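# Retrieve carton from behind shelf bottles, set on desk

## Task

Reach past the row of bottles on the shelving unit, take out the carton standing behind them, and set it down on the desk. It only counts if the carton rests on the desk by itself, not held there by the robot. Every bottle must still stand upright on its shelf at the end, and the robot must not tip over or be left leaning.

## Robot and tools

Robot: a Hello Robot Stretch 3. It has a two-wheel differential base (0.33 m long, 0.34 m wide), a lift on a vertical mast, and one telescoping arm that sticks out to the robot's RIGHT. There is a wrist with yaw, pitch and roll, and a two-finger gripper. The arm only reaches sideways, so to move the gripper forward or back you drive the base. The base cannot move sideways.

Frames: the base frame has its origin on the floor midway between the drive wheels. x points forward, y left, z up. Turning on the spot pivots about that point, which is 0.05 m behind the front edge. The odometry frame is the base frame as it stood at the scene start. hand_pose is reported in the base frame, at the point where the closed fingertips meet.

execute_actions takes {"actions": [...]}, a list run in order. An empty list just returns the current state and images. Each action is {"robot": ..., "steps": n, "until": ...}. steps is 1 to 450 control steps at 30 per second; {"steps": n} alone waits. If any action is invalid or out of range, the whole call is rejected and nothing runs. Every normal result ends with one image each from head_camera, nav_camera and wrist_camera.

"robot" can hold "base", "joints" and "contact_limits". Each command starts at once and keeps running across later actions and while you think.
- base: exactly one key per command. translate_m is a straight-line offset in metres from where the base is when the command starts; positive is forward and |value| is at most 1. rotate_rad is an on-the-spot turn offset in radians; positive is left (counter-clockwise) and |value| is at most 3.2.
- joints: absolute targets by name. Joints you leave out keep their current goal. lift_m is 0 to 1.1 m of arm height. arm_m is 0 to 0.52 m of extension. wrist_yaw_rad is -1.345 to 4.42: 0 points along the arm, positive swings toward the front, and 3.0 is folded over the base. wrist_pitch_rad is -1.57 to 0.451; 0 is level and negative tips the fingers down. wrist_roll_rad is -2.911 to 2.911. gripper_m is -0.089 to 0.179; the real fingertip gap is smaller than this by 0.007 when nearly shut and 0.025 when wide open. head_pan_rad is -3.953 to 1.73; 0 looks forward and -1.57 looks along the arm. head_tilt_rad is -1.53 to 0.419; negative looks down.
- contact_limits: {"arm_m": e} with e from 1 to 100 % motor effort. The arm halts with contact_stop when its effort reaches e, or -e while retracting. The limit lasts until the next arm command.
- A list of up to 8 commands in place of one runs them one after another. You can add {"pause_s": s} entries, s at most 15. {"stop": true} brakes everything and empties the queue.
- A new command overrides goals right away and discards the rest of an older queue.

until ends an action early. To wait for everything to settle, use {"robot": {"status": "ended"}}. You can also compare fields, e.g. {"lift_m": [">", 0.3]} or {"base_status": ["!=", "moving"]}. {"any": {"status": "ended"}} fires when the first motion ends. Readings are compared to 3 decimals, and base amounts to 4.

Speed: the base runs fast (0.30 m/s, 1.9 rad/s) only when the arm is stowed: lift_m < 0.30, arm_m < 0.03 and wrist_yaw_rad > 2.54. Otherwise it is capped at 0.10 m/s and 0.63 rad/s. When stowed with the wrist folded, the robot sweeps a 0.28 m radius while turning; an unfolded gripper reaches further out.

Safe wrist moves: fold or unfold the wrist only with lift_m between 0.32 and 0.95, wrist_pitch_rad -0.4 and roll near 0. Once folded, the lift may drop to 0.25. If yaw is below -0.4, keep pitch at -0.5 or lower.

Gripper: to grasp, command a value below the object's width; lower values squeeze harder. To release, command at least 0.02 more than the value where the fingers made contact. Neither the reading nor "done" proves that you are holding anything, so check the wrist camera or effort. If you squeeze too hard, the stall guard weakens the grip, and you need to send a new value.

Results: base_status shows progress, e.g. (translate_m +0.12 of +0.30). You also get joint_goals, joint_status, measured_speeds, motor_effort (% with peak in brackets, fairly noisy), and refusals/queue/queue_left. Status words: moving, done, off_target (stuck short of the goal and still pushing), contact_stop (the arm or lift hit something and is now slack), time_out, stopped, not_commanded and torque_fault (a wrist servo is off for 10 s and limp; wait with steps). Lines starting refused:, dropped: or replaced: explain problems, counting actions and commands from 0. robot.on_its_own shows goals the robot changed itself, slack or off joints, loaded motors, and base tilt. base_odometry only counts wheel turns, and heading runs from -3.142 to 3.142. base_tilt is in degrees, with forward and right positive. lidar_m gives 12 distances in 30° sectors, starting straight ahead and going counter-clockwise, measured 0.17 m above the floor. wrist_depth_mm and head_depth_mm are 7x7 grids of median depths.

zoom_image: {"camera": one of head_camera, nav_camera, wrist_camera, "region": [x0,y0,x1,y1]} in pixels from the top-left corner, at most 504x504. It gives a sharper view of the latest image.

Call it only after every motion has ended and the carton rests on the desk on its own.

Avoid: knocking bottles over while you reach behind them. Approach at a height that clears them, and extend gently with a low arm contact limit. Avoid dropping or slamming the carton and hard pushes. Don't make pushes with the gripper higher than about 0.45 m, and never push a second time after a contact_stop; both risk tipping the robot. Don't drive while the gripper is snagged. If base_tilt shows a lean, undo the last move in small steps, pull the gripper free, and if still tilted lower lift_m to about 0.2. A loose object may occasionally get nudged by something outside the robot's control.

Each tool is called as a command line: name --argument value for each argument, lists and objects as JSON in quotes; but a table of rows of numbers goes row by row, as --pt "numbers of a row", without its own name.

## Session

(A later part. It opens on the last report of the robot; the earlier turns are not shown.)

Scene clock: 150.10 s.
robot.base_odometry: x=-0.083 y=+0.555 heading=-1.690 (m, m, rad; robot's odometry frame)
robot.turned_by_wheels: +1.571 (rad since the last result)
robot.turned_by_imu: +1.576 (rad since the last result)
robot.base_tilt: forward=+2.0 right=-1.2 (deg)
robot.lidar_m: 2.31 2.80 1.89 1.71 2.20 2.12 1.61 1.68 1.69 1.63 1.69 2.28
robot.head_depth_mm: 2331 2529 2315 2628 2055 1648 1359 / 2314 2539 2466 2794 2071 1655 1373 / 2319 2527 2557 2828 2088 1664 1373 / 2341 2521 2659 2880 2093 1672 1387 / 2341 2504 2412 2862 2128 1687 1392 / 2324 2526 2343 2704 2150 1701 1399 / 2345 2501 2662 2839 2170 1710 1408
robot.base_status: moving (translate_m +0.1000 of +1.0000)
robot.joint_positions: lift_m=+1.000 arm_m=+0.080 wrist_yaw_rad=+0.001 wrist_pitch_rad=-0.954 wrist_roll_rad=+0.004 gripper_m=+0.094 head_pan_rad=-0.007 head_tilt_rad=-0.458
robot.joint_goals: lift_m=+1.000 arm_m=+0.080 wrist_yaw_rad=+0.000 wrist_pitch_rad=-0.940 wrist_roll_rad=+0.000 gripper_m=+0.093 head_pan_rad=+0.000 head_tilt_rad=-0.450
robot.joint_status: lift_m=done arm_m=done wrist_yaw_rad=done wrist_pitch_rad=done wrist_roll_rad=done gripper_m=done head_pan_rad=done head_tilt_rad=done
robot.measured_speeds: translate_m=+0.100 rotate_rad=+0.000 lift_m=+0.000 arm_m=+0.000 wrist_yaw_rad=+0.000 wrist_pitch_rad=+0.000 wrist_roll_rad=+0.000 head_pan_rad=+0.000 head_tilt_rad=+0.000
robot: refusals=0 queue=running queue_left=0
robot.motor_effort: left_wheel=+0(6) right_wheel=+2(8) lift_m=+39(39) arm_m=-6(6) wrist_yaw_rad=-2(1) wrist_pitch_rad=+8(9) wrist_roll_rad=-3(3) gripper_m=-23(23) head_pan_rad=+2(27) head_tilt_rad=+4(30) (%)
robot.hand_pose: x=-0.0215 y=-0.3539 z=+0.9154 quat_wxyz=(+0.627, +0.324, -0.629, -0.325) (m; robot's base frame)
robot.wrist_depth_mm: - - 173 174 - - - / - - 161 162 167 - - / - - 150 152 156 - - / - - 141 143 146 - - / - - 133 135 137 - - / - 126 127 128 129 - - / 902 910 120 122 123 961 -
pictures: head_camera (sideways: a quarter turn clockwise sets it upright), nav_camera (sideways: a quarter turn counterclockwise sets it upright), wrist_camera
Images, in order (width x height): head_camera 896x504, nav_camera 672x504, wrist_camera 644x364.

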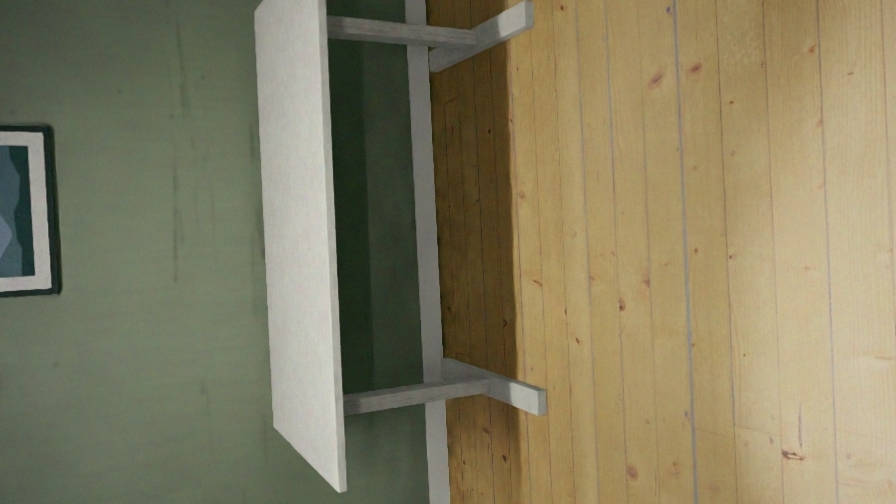

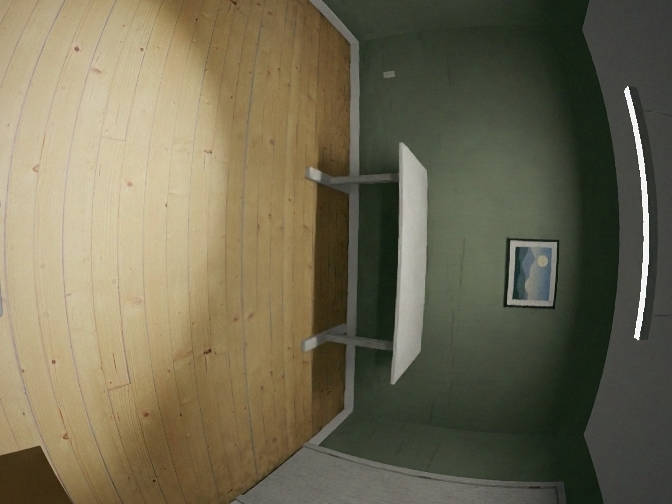

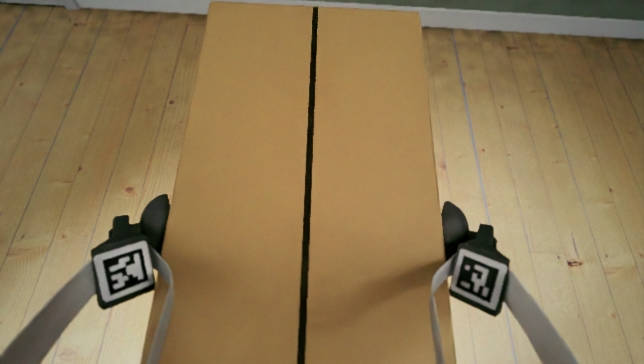

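execute_actions --actions '[]'

Scene clock: 165.13 s.
robot.base_odometry: x=-0.190 y=-0.338 heading=-1.690 (m, m, rad; robot's odometry frame)
robot.turned_by_wheels: +0.000 (rad since the last result)
robot.turned_by_imu: +0.006 (rad since the last result)
robot.base_tilt: forward=+1.6 right=-0.7 (deg)
robot.lidar_m: 1.80 1.45 2.20 1.72 2.15 2.99 2.50 2.31 1.69 1.61 1.67 1.49
robot.head_depth_mm: 1548 1666 1748 1239 2060 1649 1362 / 1550 1665 1774 1248 2079 1646 1365 / 1534 1654 1755 1265 2072 1668 1379 / 1542 1659 1759 1277 2080 1675 1386 / 1536 1658 1754 1292 2078 1680 1389 / 1534 1664 1760 1308 2067 1699 1398 / 1538 1652 1778 1322 1695 1664 1403
robot.base_status: done (translate_m +1.0000 of +1.0000)
robot.joint_positions: lift_m=+1.000 arm_m=+0.080 wrist_yaw_rad=+0.001 wrist_pitch_rad=-0.954 wrist_roll_rad=+0.004 gripper_m=+0.094 head_pan_rad=-0.007 head_tilt_rad=-0.458
robot.joint_goals: lift_m=+1.000 arm_m=+0.080 wrist_yaw_rad=+0.000 wrist_pitch_rad=-0.940 wrist_roll_rad=+0.000 gripper_m=+0.093 head_pan_rad=+0.000 head_tilt_rad=-0.450
robot.joint_status: lift_m=done arm_m=done wrist_yaw_rad=done wrist_pitch_rad=done wrist_roll_rad=done gripper_m=done head_pan_rad=done head_tilt_rad=done
robot.measured_speeds: translate_m=+0.000 rotate_rad=+0.000 lift_m=+0.000 arm_m=+0.000 wrist_yaw_rad=+0.000 wrist_pitch_rad=+0.000 wrist_roll_rad=+0.000 head_pan_rad=+0.000 head_tilt_rad=+0.000
robot: refusals=0 queue=done queue_left=0
robot.motor_effort: left_wheel=-2(4) right_wheel=+3(5) lift_m=+38(38) arm_m=-6(6) wrist_yaw_rad=-1(1) wrist_pitch_rad=+9(8) wrist_roll_rad=-3(3) gripper_m=-22(22) head_pan_rad=+1(1) head_tilt_rad=+4(5) (%)
robot.hand_pose: x=-0.0215 y=-0.3539 z=+0.9154 quat_wxyz=(+0.627, +0.324, -0.629, -0.325) (m; robot's base frame)
robot.wrist_depth_mm: - - 173 173 - - - / - - 161 163 166 - - / - - 149 152 156 - - / - - 141 143 146 - - / - - 133 135 136 - - / - 126 127 128 129 - - / 907 900 120 122 123 942 -
pictures: head_camera (sideways: a quarter turn clockwise sets it upright), nav_camera (sideways: a quarter turn counterclockwise sets it upright), wrist_camera
Images, in order (width x height): head_camera 896x504, nav_camera 672x504, wrist_camera 644x364.

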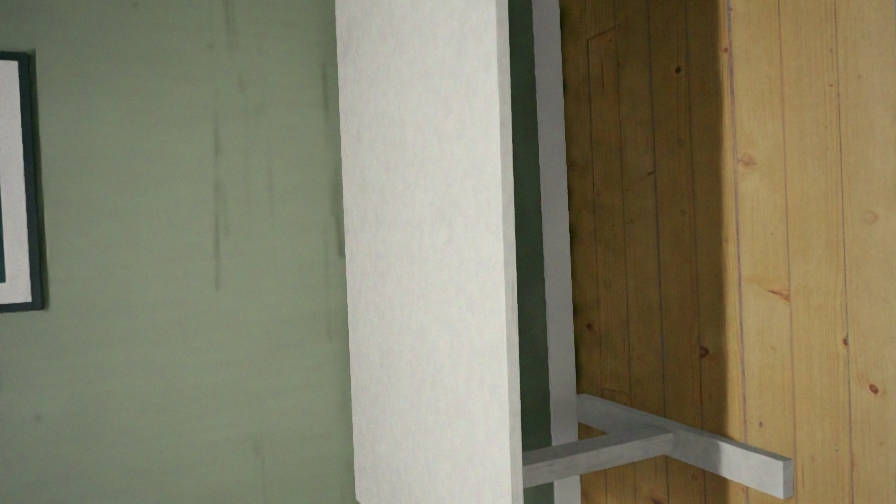

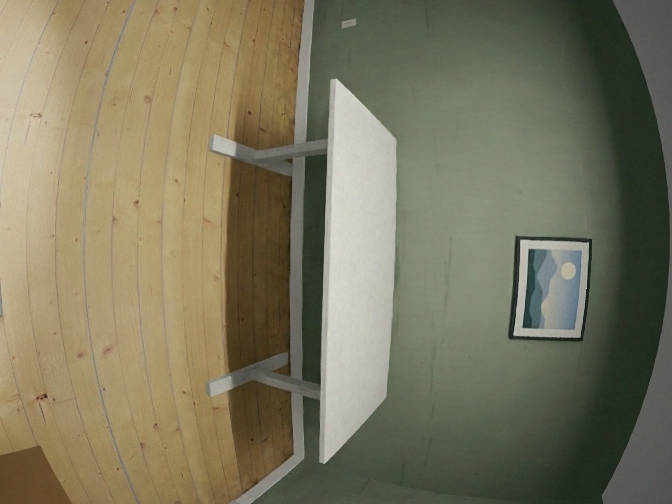

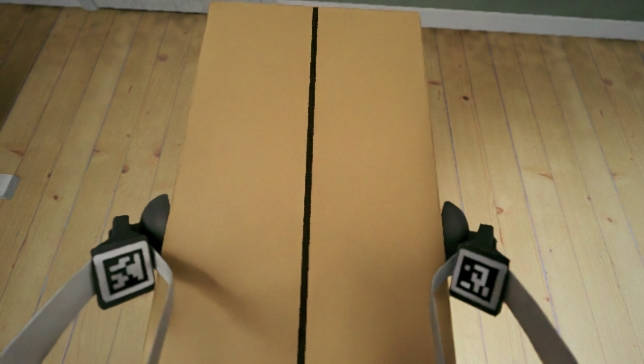

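execute_actions --actions '[{"robot": [{"base": {"translate_m": 0.42}}, {"base": {"rotate_rad": 1.571}, "joints": {"head_pan_rad": -1.57, "head_tilt_rad": -0.6, "lift_m": 1.02}}], "steps": 450, "until": {"robot": {"status": "ended"}}}]'

Scene clock: 177.60 s.
robot.base_odometry: x=-0.240 y=-0.755 heading=-0.120 (m, m, rad; robot's odometry frame)
robot.turned_by_wheels: +1.571 (rad since the last result)
robot.turned_by_imu: +1.572 (rad since the last result)
robot.base_tilt: forward=+1.5 right=-0.7 (deg)
robot.lidar_m: 2.02 1.80 2.42 2.92 2.29 1.68 1.61 1.67 1.13 1.37 1.06 1.95
robot.head_depth_mm: 1173 - - - - 1466 1205 / 1175 1273 - - - 369 365 / 1178 1295 - - - 363 364 / 1175 1302 1361 1007 466 382 364 / 1184 1301 1371 1018 830 1501 1277 / 1179 1299 1377 1023 836 1506 1288 / 1180 1305 1383 1035 841 1438 1285
robot.base_status: done (rotate_rad +1.5709 of +1.5710)
robot.joint_positions: lift_m=+1.020 arm_m=+0.080 wrist_yaw_rad=+0.001 wrist_pitch_rad=-0.954 wrist_roll_rad=+0.004 gripper_m=+0.094 head_pan_rad=-1.563 head_tilt_rad=-0.592
robot.joint_goals: lift_m=+1.020 arm_m=+0.080 wrist_yaw_rad=+0.000 wrist_pitch_rad=-0.940 wrist_roll_rad=+0.000 gripper_m=+0.093 head_pan_rad=-1.570 head_tilt_rad=-0.600
robot.joint_status: lift_m=done arm_m=done wrist_yaw_rad=done wrist_pitch_rad=done wrist_roll_rad=done gripper_m=done head_pan_rad=done head_tilt_rad=done
robot.measured_speeds: translate_m=+0.000 rotate_rad=+0.000 lift_m=+0.000 arm_m=+0.000 wrist_yaw_rad=+0.000 wrist_pitch_rad=+0.000 wrist_roll_rad=+0.000 head_pan_rad=+0.000 head_tilt_rad=+0.000
robot: refusals=0 queue=done queue_left=0
robot.motor_effort: left_wheel=-2(5) right_wheel=+3(7) lift_m=+38(39) arm_m=-6(6) wrist_yaw_rad=-1(1) wrist_pitch_rad=+9(9) wrist_roll_rad=-3(3) gripper_m=-23(23) head_pan_rad=-2(28) head_tilt_rad=-4(20) (%)
robot.hand_pose: x=-0.0215 y=-0.3539 z=+0.9354 quat_wxyz=(+0.627, +0.324, -0.629, -0.325) (m; robot's base frame)
robot.wrist_depth_mm: 496 500 173 173 513 535 549 / 457 460 161 162 167 494 501 / - - 150 152 155 466 470 / - - 141 143 146 - - / - - 133 135 136 - - / - 126 127 128 129 - - / 937 916 120 121 123 - -
pictures: head_camera (sideways: a quarter turn clockwise sets it upright), nav_camera (sideways: a quarter turn counterclockwise sets it upright), wrist_camera
Images, in order (width x height): head_camera 896x504, nav_camera 672x504, wrist_camera 644x364.

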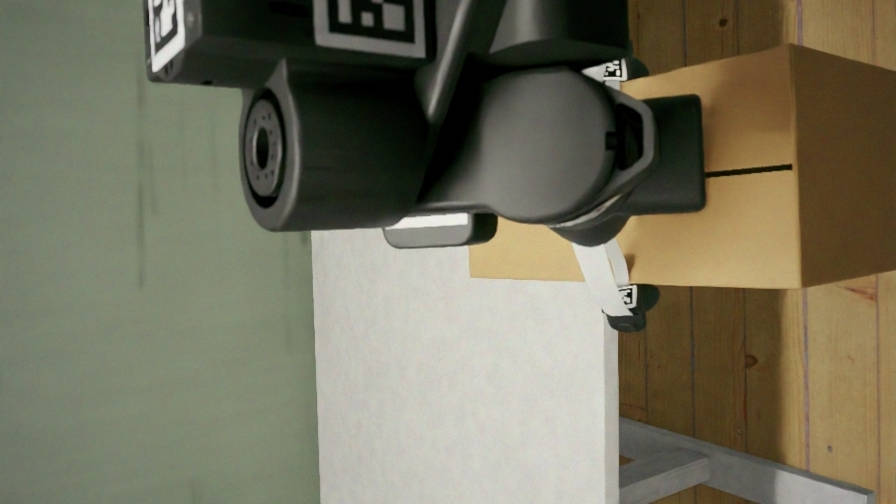

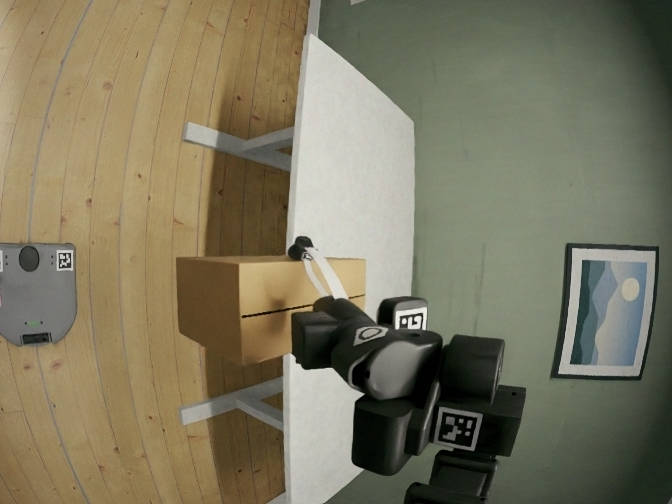

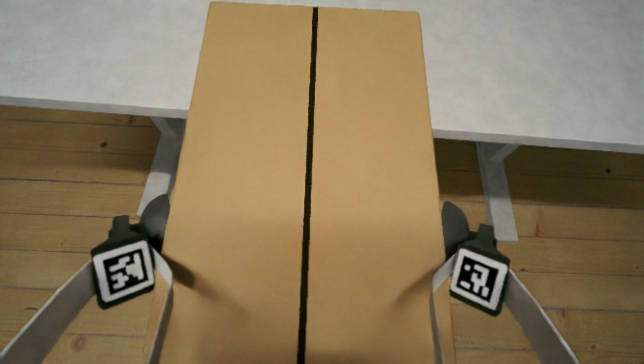

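execute_actions --actions '[{"robot": [{"joints": {"arm_m": 0.5, "lift_m": 0.99}}], "steps": 450, "until": {"robot": {"status": "ended"}}}]'

Scene clock: 186.60 s.
robot.base_odometry: x=-0.240 y=-0.755 heading=-0.120 (m, m, rad; robot's odometry frame)
robot.turned_by_wheels: +0.000 (rad since the last result)
robot.turned_by_imu: +0.001 (rad since the last result)
robot.base_tilt: forward=+1.5 right=-0.6 (deg)
robot.lidar_m: 2.02 1.80 2.43 2.93 2.29 1.69 1.61 1.67 1.13 1.38 1.06 1.97
robot.head_depth_mm: 1172 - 1250 980 803 1459 1247 / 1158 1324 1327 986 809 1469 1258 / 1160 - 810 738 804 1481 1266 / 1174 1296 838 772 802 1492 1267 / 1178 1297 1371 1015 828 1501 1277 / 1183 1304 1376 1025 835 1507 1283 / 1178 1298 1378 1037 841 1440 1289
robot.base_status: done (rotate_rad +1.5709 of +1.5710)
robot.joint_positions: lift_m=+0.990 arm_m=+0.500 wrist_yaw_rad=+0.001 wrist_pitch_rad=-0.954 wrist_roll_rad=+0.004 gripper_m=+0.094 head_pan_rad=-1.563 head_tilt_rad=-0.592
robot.joint_goals: lift_m=+0.990 arm_m=+0.500 wrist_yaw_rad=+0.000 wrist_pitch_rad=-0.940 wrist_roll_rad=+0.000 gripper_m=+0.093 head_pan_rad=-1.570 head_tilt_rad=-0.600
robot.joint_status: lift_m=done arm_m=done wrist_yaw_rad=done wrist_pitch_rad=done wrist_roll_rad=done gripper_m=done head_pan_rad=done head_tilt_rad=done
robot.measured_speeds: translate_m=+0.000 rotate_rad=+0.000 lift_m=+0.000 arm_m=+0.000 wrist_yaw_rad=+0.000 wrist_pitch_rad=+0.000 wrist_roll_rad=+0.000 head_pan_rad=+0.000 head_tilt_rad=+0.000
robot: refusals=0 queue=done queue_left=0
robot.motor_effort: left_wheel=-2(2) right_wheel=+3(2) lift_m=+22(36) arm_m=+5(4) wrist_yaw_rad=-1(1) wrist_pitch_rad=+9(9) wrist_roll_rad=-3(3) gripper_m=-23(23) head_pan_rad=-3(3) head_tilt_rad=-4(4) (%)
robot.hand_pose: x=-0.0215 y=-0.7731 z=+0.9060 quat_wxyz=(+0.627, +0.324, -0.629, -0.325) (m; robot's base frame)
robot.wrist_depth_mm: 448 462 173 174 472 493 503 / 417 423 161 162 167 453 461 / 388 393 150 152 155 416 424 / 362 365 141 143 146 391 395 / 339 336 134 135 136 364 366 / 321 127 126 128 129 341 341 / 299 300 120 122 123 318 324
pictures: head_camera (sideways: a quarter turn clockwise sets it upright), nav_camera (sideways: a quarter turn counterclockwise sets it upright), wrist_camera
Images, in order (width x height): head_camera 896x504, nav_camera 672x504, wrist_camera 644x364.

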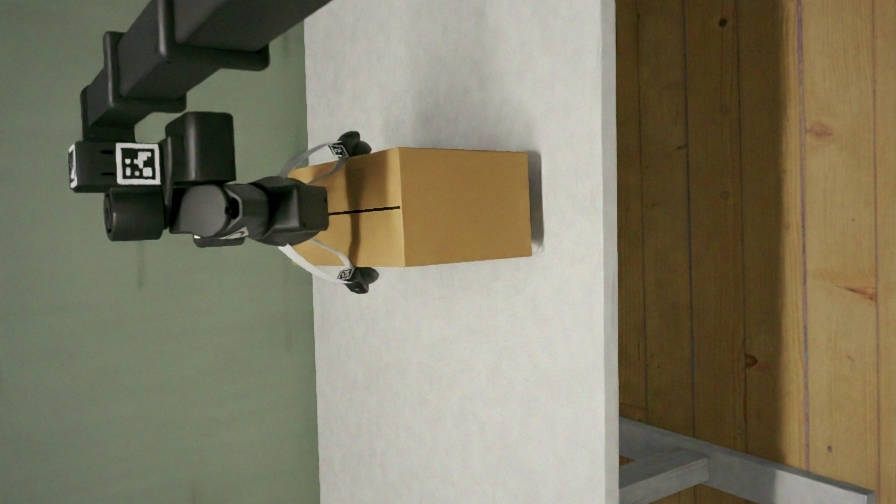

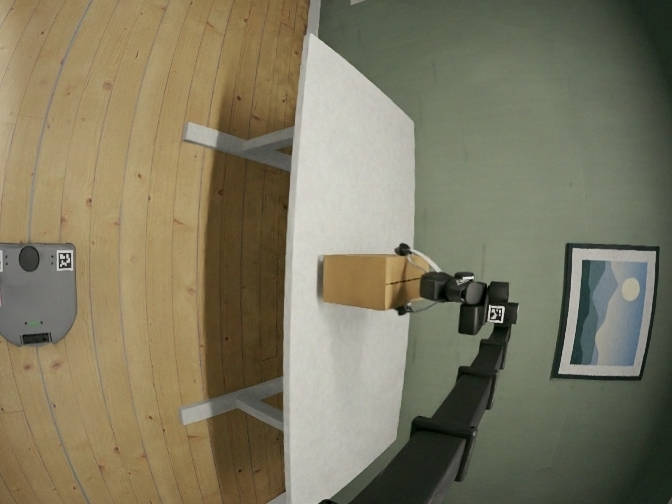

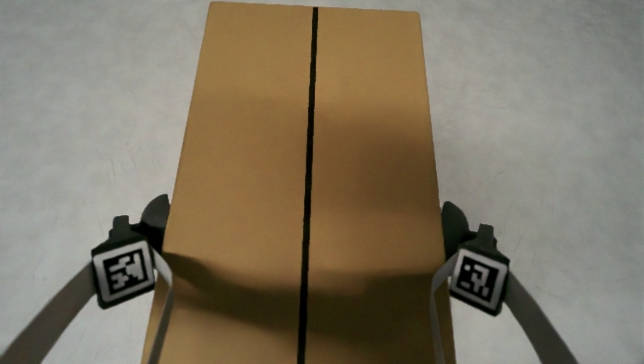

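execute_actions --actions '[{"robot": [{"joints": {"lift_m": 0.965}}], "steps": 450, "until": {"robot": {"status": "ended"}}}]'

Scene clock: 190.57 s.
robot.base_odometry: x=-0.240 y=-0.755 heading=-0.120 (m, m, rad; robot's odometry frame)
robot.turned_by_wheels: +0.000 (rad since the last result)
robot.turned_by_imu: +0.001 (rad since the last result)
robot.base_tilt: forward=+1.5 right=-0.7 (deg)
robot.lidar_m: 2.02 1.80 2.42 2.91 2.29 1.69 1.61 1.67 1.13 1.38 1.06 1.96
robot.head_depth_mm: 1177 1246 1196 977 802 1465 1250 / 1177 - 1327 985 808 1475 1260 / 1177 - 815 751 801 1483 1262 / 1176 1297 1364 767 800 1490 1271 / 1176 1299 1376 1012 830 1500 1275 / 1182 1298 1379 1021 833 1510 1288 / 1180 1302 1389 1036 841 1440 1285
robot.base_status: done (rotate_rad +1.5709 of +1.5710)
robot.joint_positions: lift_m=+0.965 arm_m=+0.500 wrist_yaw_rad=+0.001 wrist_pitch_rad=-0.954 wrist_roll_rad=+0.004 gripper_m=+0.094 head_pan_rad=-1.563 head_tilt_rad=-0.592
robot.joint_goals: lift_m=+0.965 arm_m=+0.500 wrist_yaw_rad=+0.000 wrist_pitch_rad=-0.940 wrist_roll_rad=+0.000 gripper_m=+0.093 head_pan_rad=-1.570 head_tilt_rad=-0.600
robot.joint_status: lift_m=done arm_m=done wrist_yaw_rad=done wrist_pitch_rad=done wrist_roll_rad=done gripper_m=done head_pan_rad=done head_tilt_rad=done
robot.measured_speeds: translate_m=+0.000 rotate_rad=+0.000 lift_m=+0.000 arm_m=+0.000 wrist_yaw_rad=+0.000 wrist_pitch_rad=+0.000 wrist_roll_rad=+0.000 head_pan_rad=+0.000 head_tilt_rad=+0.000
robot: refusals=0 queue=done queue_left=0
robot.motor_effort: left_wheel=-2(2) right_wheel=+3(3) lift_m=+22(21) arm_m=+5(5) wrist_yaw_rad=-1(1) wrist_pitch_rad=+9(9) wrist_roll_rad=-3(4) gripper_m=-23(22) head_pan_rad=-2(2) head_tilt_rad=-4(3) (%)
robot.hand_pose: x=-0.0215 y=-0.7731 z=+0.8810 quat_wxyz=(+0.627, +0.324, -0.629, -0.325) (m; robot's base frame)
robot.wrist_depth_mm: 420 430 174 174 437 459 471 / 385 398 161 162 167 422 430 / 358 365 150 152 155 386 395 / 336 338 141 143 146 360 367 / 313 312 134 135 136 341 342 / 299 126 127 128 130 319 317 / 279 279 120 121 123 296 301
pictures: head_camera (sideways: a quarter turn clockwise sets it upright), nav_camera (sideways: a quarter turn counterclockwise sets it upright), wrist_camera
Images, in order (width x height): head_camera 896x504, nav_camera 672x504, wrist_camera 644x364.

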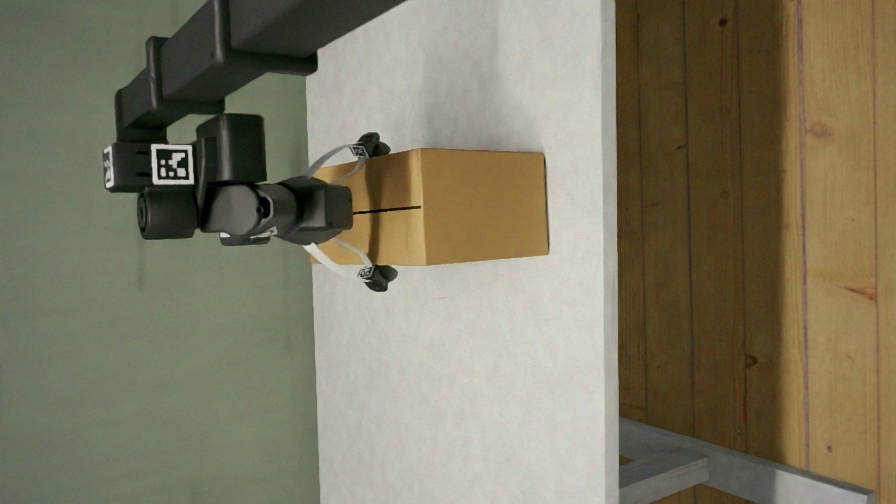

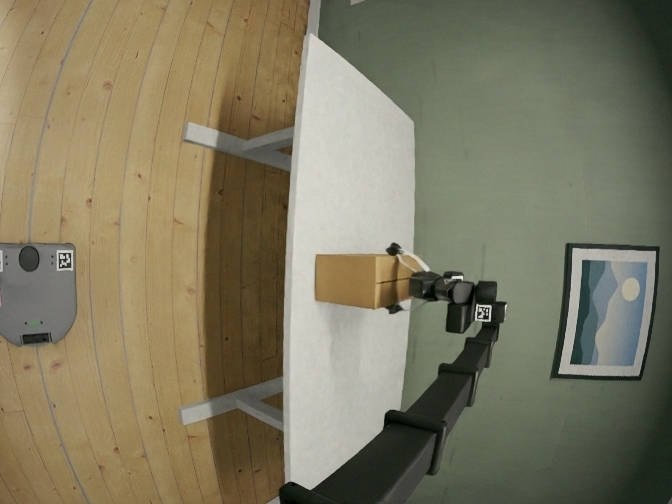

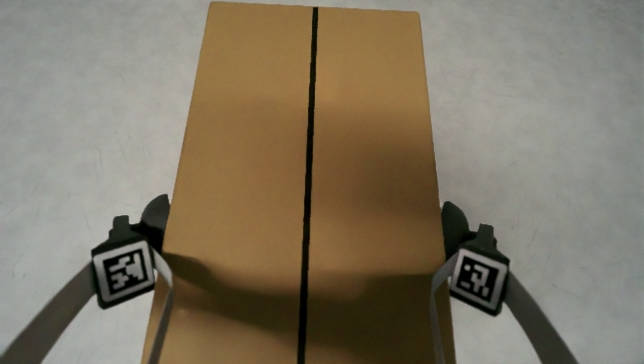

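execute_actions --actions '[{"robot": [{"joints": {"lift_m": 0.958}}], "steps": 450, "until": {"robot": {"status": "ended"}}}]'

Scene clock: 196.17 s.
robot.base_odometry: x=-0.240 y=-0.755 heading=-0.120 (m, m, rad; robot's odometry frame)
robot.turned_by_wheels: +0.000 (rad since the last result)
robot.turned_by_imu: +0.001 (rad since the last result)
robot.base_tilt: forward=+1.6 right=-0.6 (deg)
robot.lidar_m: 2.02 1.80 2.43 2.91 2.29 1.68 1.61 1.67 1.13 1.38 1.06 1.96
robot.head_depth_mm: 1173 1258 - 976 801 1459 1248 / 1180 - 1320 986 810 1469 1253 / 1179 - 1068 750 797 1477 1264 / 1180 1297 1364 770 800 1495 1270 / 1183 1300 1374 1013 827 1507 1274 / 1177 1297 1381 1025 835 1503 1284 / 1180 1304 1382 1033 841 1443 1283
robot.base_status: done (rotate_rad +1.5709 of +1.5710)
robot.joint_positions: lift_m=+0.958 arm_m=+0.500 wrist_yaw_rad=+0.001 wrist_pitch_rad=-0.954 wrist_roll_rad=+0.004 gripper_m=+0.094 head_pan_rad=-1.563 head_tilt_rad=-0.592
robot.joint_goals: lift_m=+0.958 arm_m=+0.500 wrist_yaw_rad=+0.000 wrist_pitch_rad=-0.940 wrist_roll_rad=+0.000 gripper_m=+0.093 head_pan_rad=-1.570 head_tilt_rad=-0.600
robot.joint_status: lift_m=done arm_m=done wrist_yaw_rad=done wrist_pitch_rad=done wrist_roll_rad=done gripper_m=done head_pan_rad=done head_tilt_rad=done
robot.measured_speeds: translate_m=+0.000 rotate_rad=+0.000 lift_m=+0.000 arm_m=+0.000 wrist_yaw_rad=+0.000 wrist_pitch_rad=+0.000 wrist_roll_rad=+0.000 head_pan_rad=+0.000 head_tilt_rad=+0.000
robot: refusals=0 queue=done queue_left=0
robot.motor_effort: left_wheel=-2(2) right_wheel=+3(3) lift_m=+22(23) arm_m=+5(5) wrist_yaw_rad=-1(1) wrist_pitch_rad=+8(9) wrist_roll_rad=-3(3) gripper_m=-22(22) head_pan_rad=-2(3) head_tilt_rad=-3(4) (%)
robot.hand_pose: x=-0.0215 y=-0.7732 z=+0.8741 quat_wxyz=(+0.627, +0.324, -0.629, -0.325) (m; robot's base frame)
robot.wrist_depth_mm: 413 418 178 177 431 451 458 / 381 387 164 165 171 416 421 / 354 359 151 154 157 383 385 / 329 335 142 143 147 350 358 / 309 307 133 135 137 332 334 / 294 126 126 128 129 313 311 / 273 272 120 121 123 288 295
pictures: head_camera (sideways: a quarter turn clockwise sets it upright), nav_camera (sideways: a quarter turn counterclockwise sets it upright), wrist_camera
Images, in order (width x height): head_camera 896x504, nav_camera 672x504, wrist_camera 644x364.

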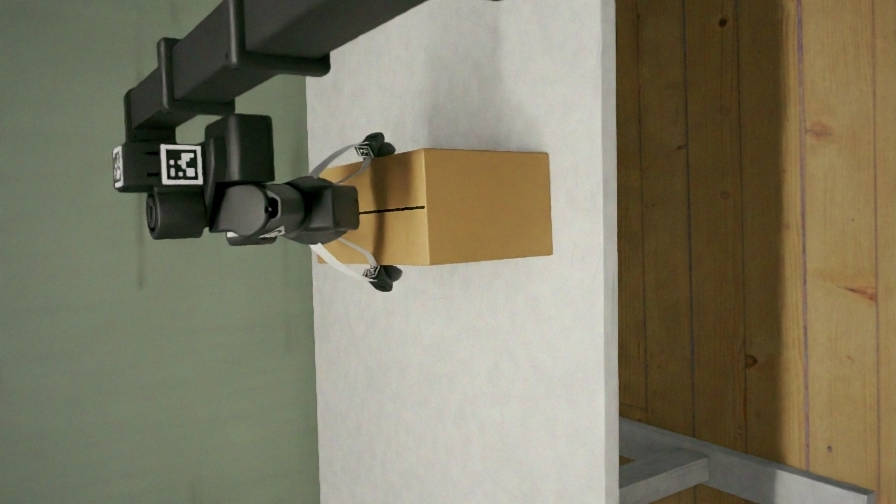

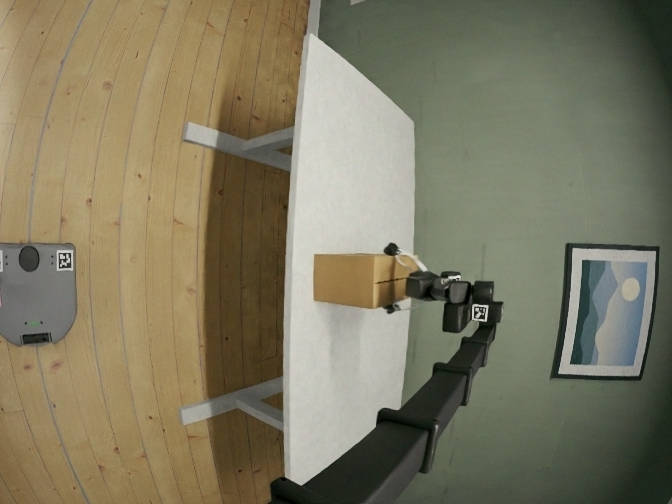

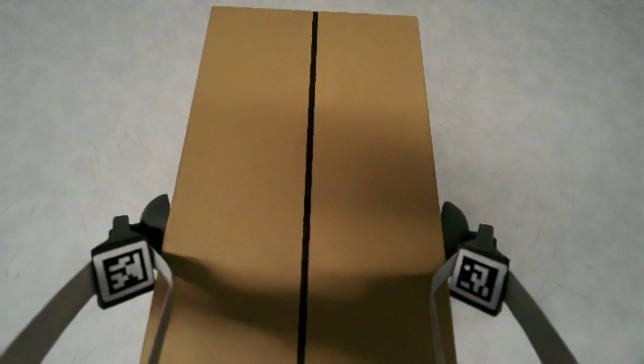

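The carton is touching the desk and levelling out. Releasing, lifting clear, and looking back at the shelf.

execute_actions --actions '[{"robot": [{"joints": {"lift_m": 0.955}}, {"joints": {"gripper_m": 0.17}}, {"joints": {"lift_m": 1.02, "head_pan_rad": 1.55, "head_tilt_rad": -0.2}}], "steps": 450, "until": {"robot": {"status": "ended"}}}]'

Scene clock: 204.10 s.
robot.base_odometry: x=-0.240 y=-0.755 heading=-0.120 (m, m, rad; robot's odometry frame)
robot.turned_by_wheels: +0.000 (rad since the last result)
robot.turned_by_imu: +0.001 (rad since the last result)
robot.base_tilt: forward=+1.6 right=-0.6 (deg)
robot.lidar_m: 2.02 1.80 2.42 2.93 2.30 1.69 1.61 1.67 1.13 1.38 1.06 1.96
robot.head_depth_mm: 3065 3155 3311 3439 3189 2209 1703 / 3040 3202 3270 3443 3210 2227 1711 / 3052 3121 3255 3385 3035 2254 1727 / 3059 3128 3254 3378 3076 2269 1735 / 3043 3146 3244 3338 3113 2295 1756 / 3029 3086 3202 3374 3160 2310 1754 / 3009 3158 3257 3417 3392 2324 -
robot.base_status: done (rotate_rad +1.5709 of +1.5710)
robot.joint_positions: lift_m=+1.020 arm_m=+0.500 wrist_yaw_rad=+0.001 wrist_pitch_rad=-0.951 wrist_roll_rad=+0.004 gripper_m=+0.170 head_pan_rad=+1.543 head_tilt_rad=-0.211
robot.joint_goals: lift_m=+1.020 arm_m=+0.500 wrist_yaw_rad=+0.000 wrist_pitch_rad=-0.940 wrist_roll_rad=+0.000 gripper_m=+0.170 head_pan_rad=+1.550 head_tilt_rad=-0.200
robot.joint_status: lift_m=done arm_m=done wrist_yaw_rad=done wrist_pitch_rad=done wrist_roll_rad=done gripper_m=done head_pan_rad=done head_tilt_rad=done
robot.measured_speeds: translate_m=+0.000 rotate_rad=+0.000 lift_m=+0.000 arm_m=+0.000 wrist_yaw_rad=+0.000 wrist_pitch_rad=+0.000 wrist_roll_rad=+0.000 head_pan_rad=+0.000 head_tilt_rad=+0.000
robot: refusals=0 queue=done queue_left=0
robot.motor_effort: left_wheel=-2(2) right_wheel=+3(2) lift_m=+37(37) arm_m=+5(5) wrist_yaw_rad=-1(1) wrist_pitch_rad=+7(9) wrist_roll_rad=-3(3) gripper_m=+1(99) head_pan_rad=+2(27) head_tilt_rad=+5(31) (%)
robot.hand_pose: x=-0.0215 y=-0.7738 z=+0.9358 quat_wxyz=(+0.628, +0.323, -0.629, -0.324) (m; robot's base frame)
robot.wrist_depth_mm: 491 502 508 516 527 540 550 / 454 457 468 478 488 491 500 / 418 430 417 233 441 453 457 / 393 400 220 216 410 419 429 / 368 375 203 202 382 397 397 / - 348 190 190 357 - 375 / 326 330 178 178 335 344 349
pictures: head_camera (sideways: a quarter turn clockwise sets it upright), nav_camera (sideways: a quarter turn counterclockwise sets it upright), wrist_camera
Images, in order (width x height): head_camera 896x504, nav_camera 672x504, wrist_camera 644x364.

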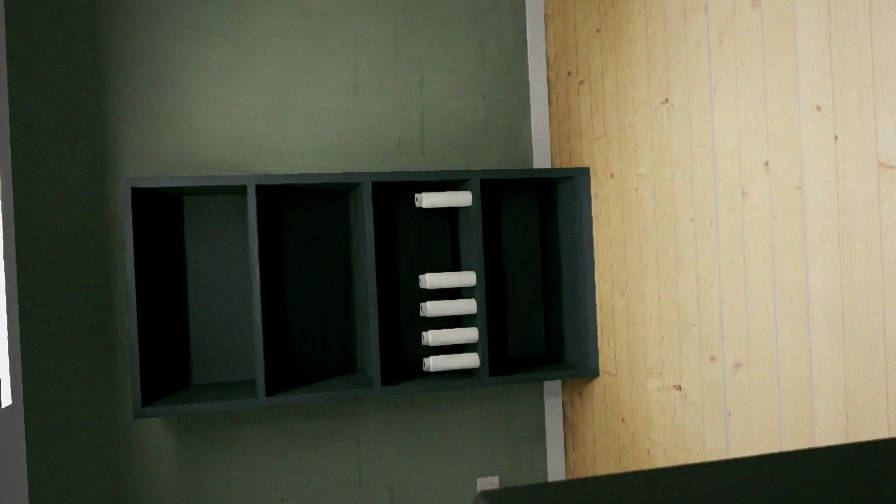

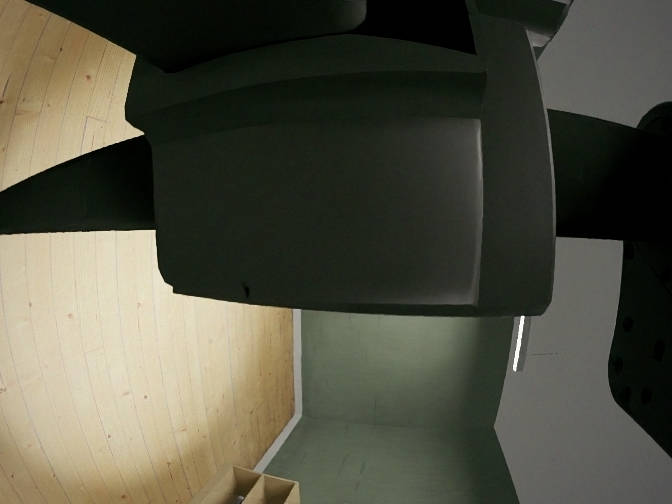

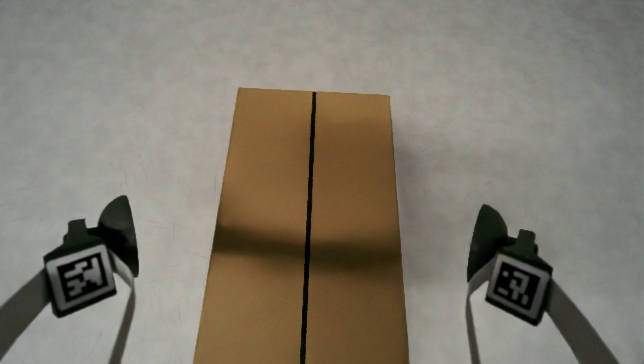

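The carton is resting on the desk with the gripper clear of it, and all five bottles are upright on their shelf.

finished_scene --scene 2

The scene is finished: the task was done.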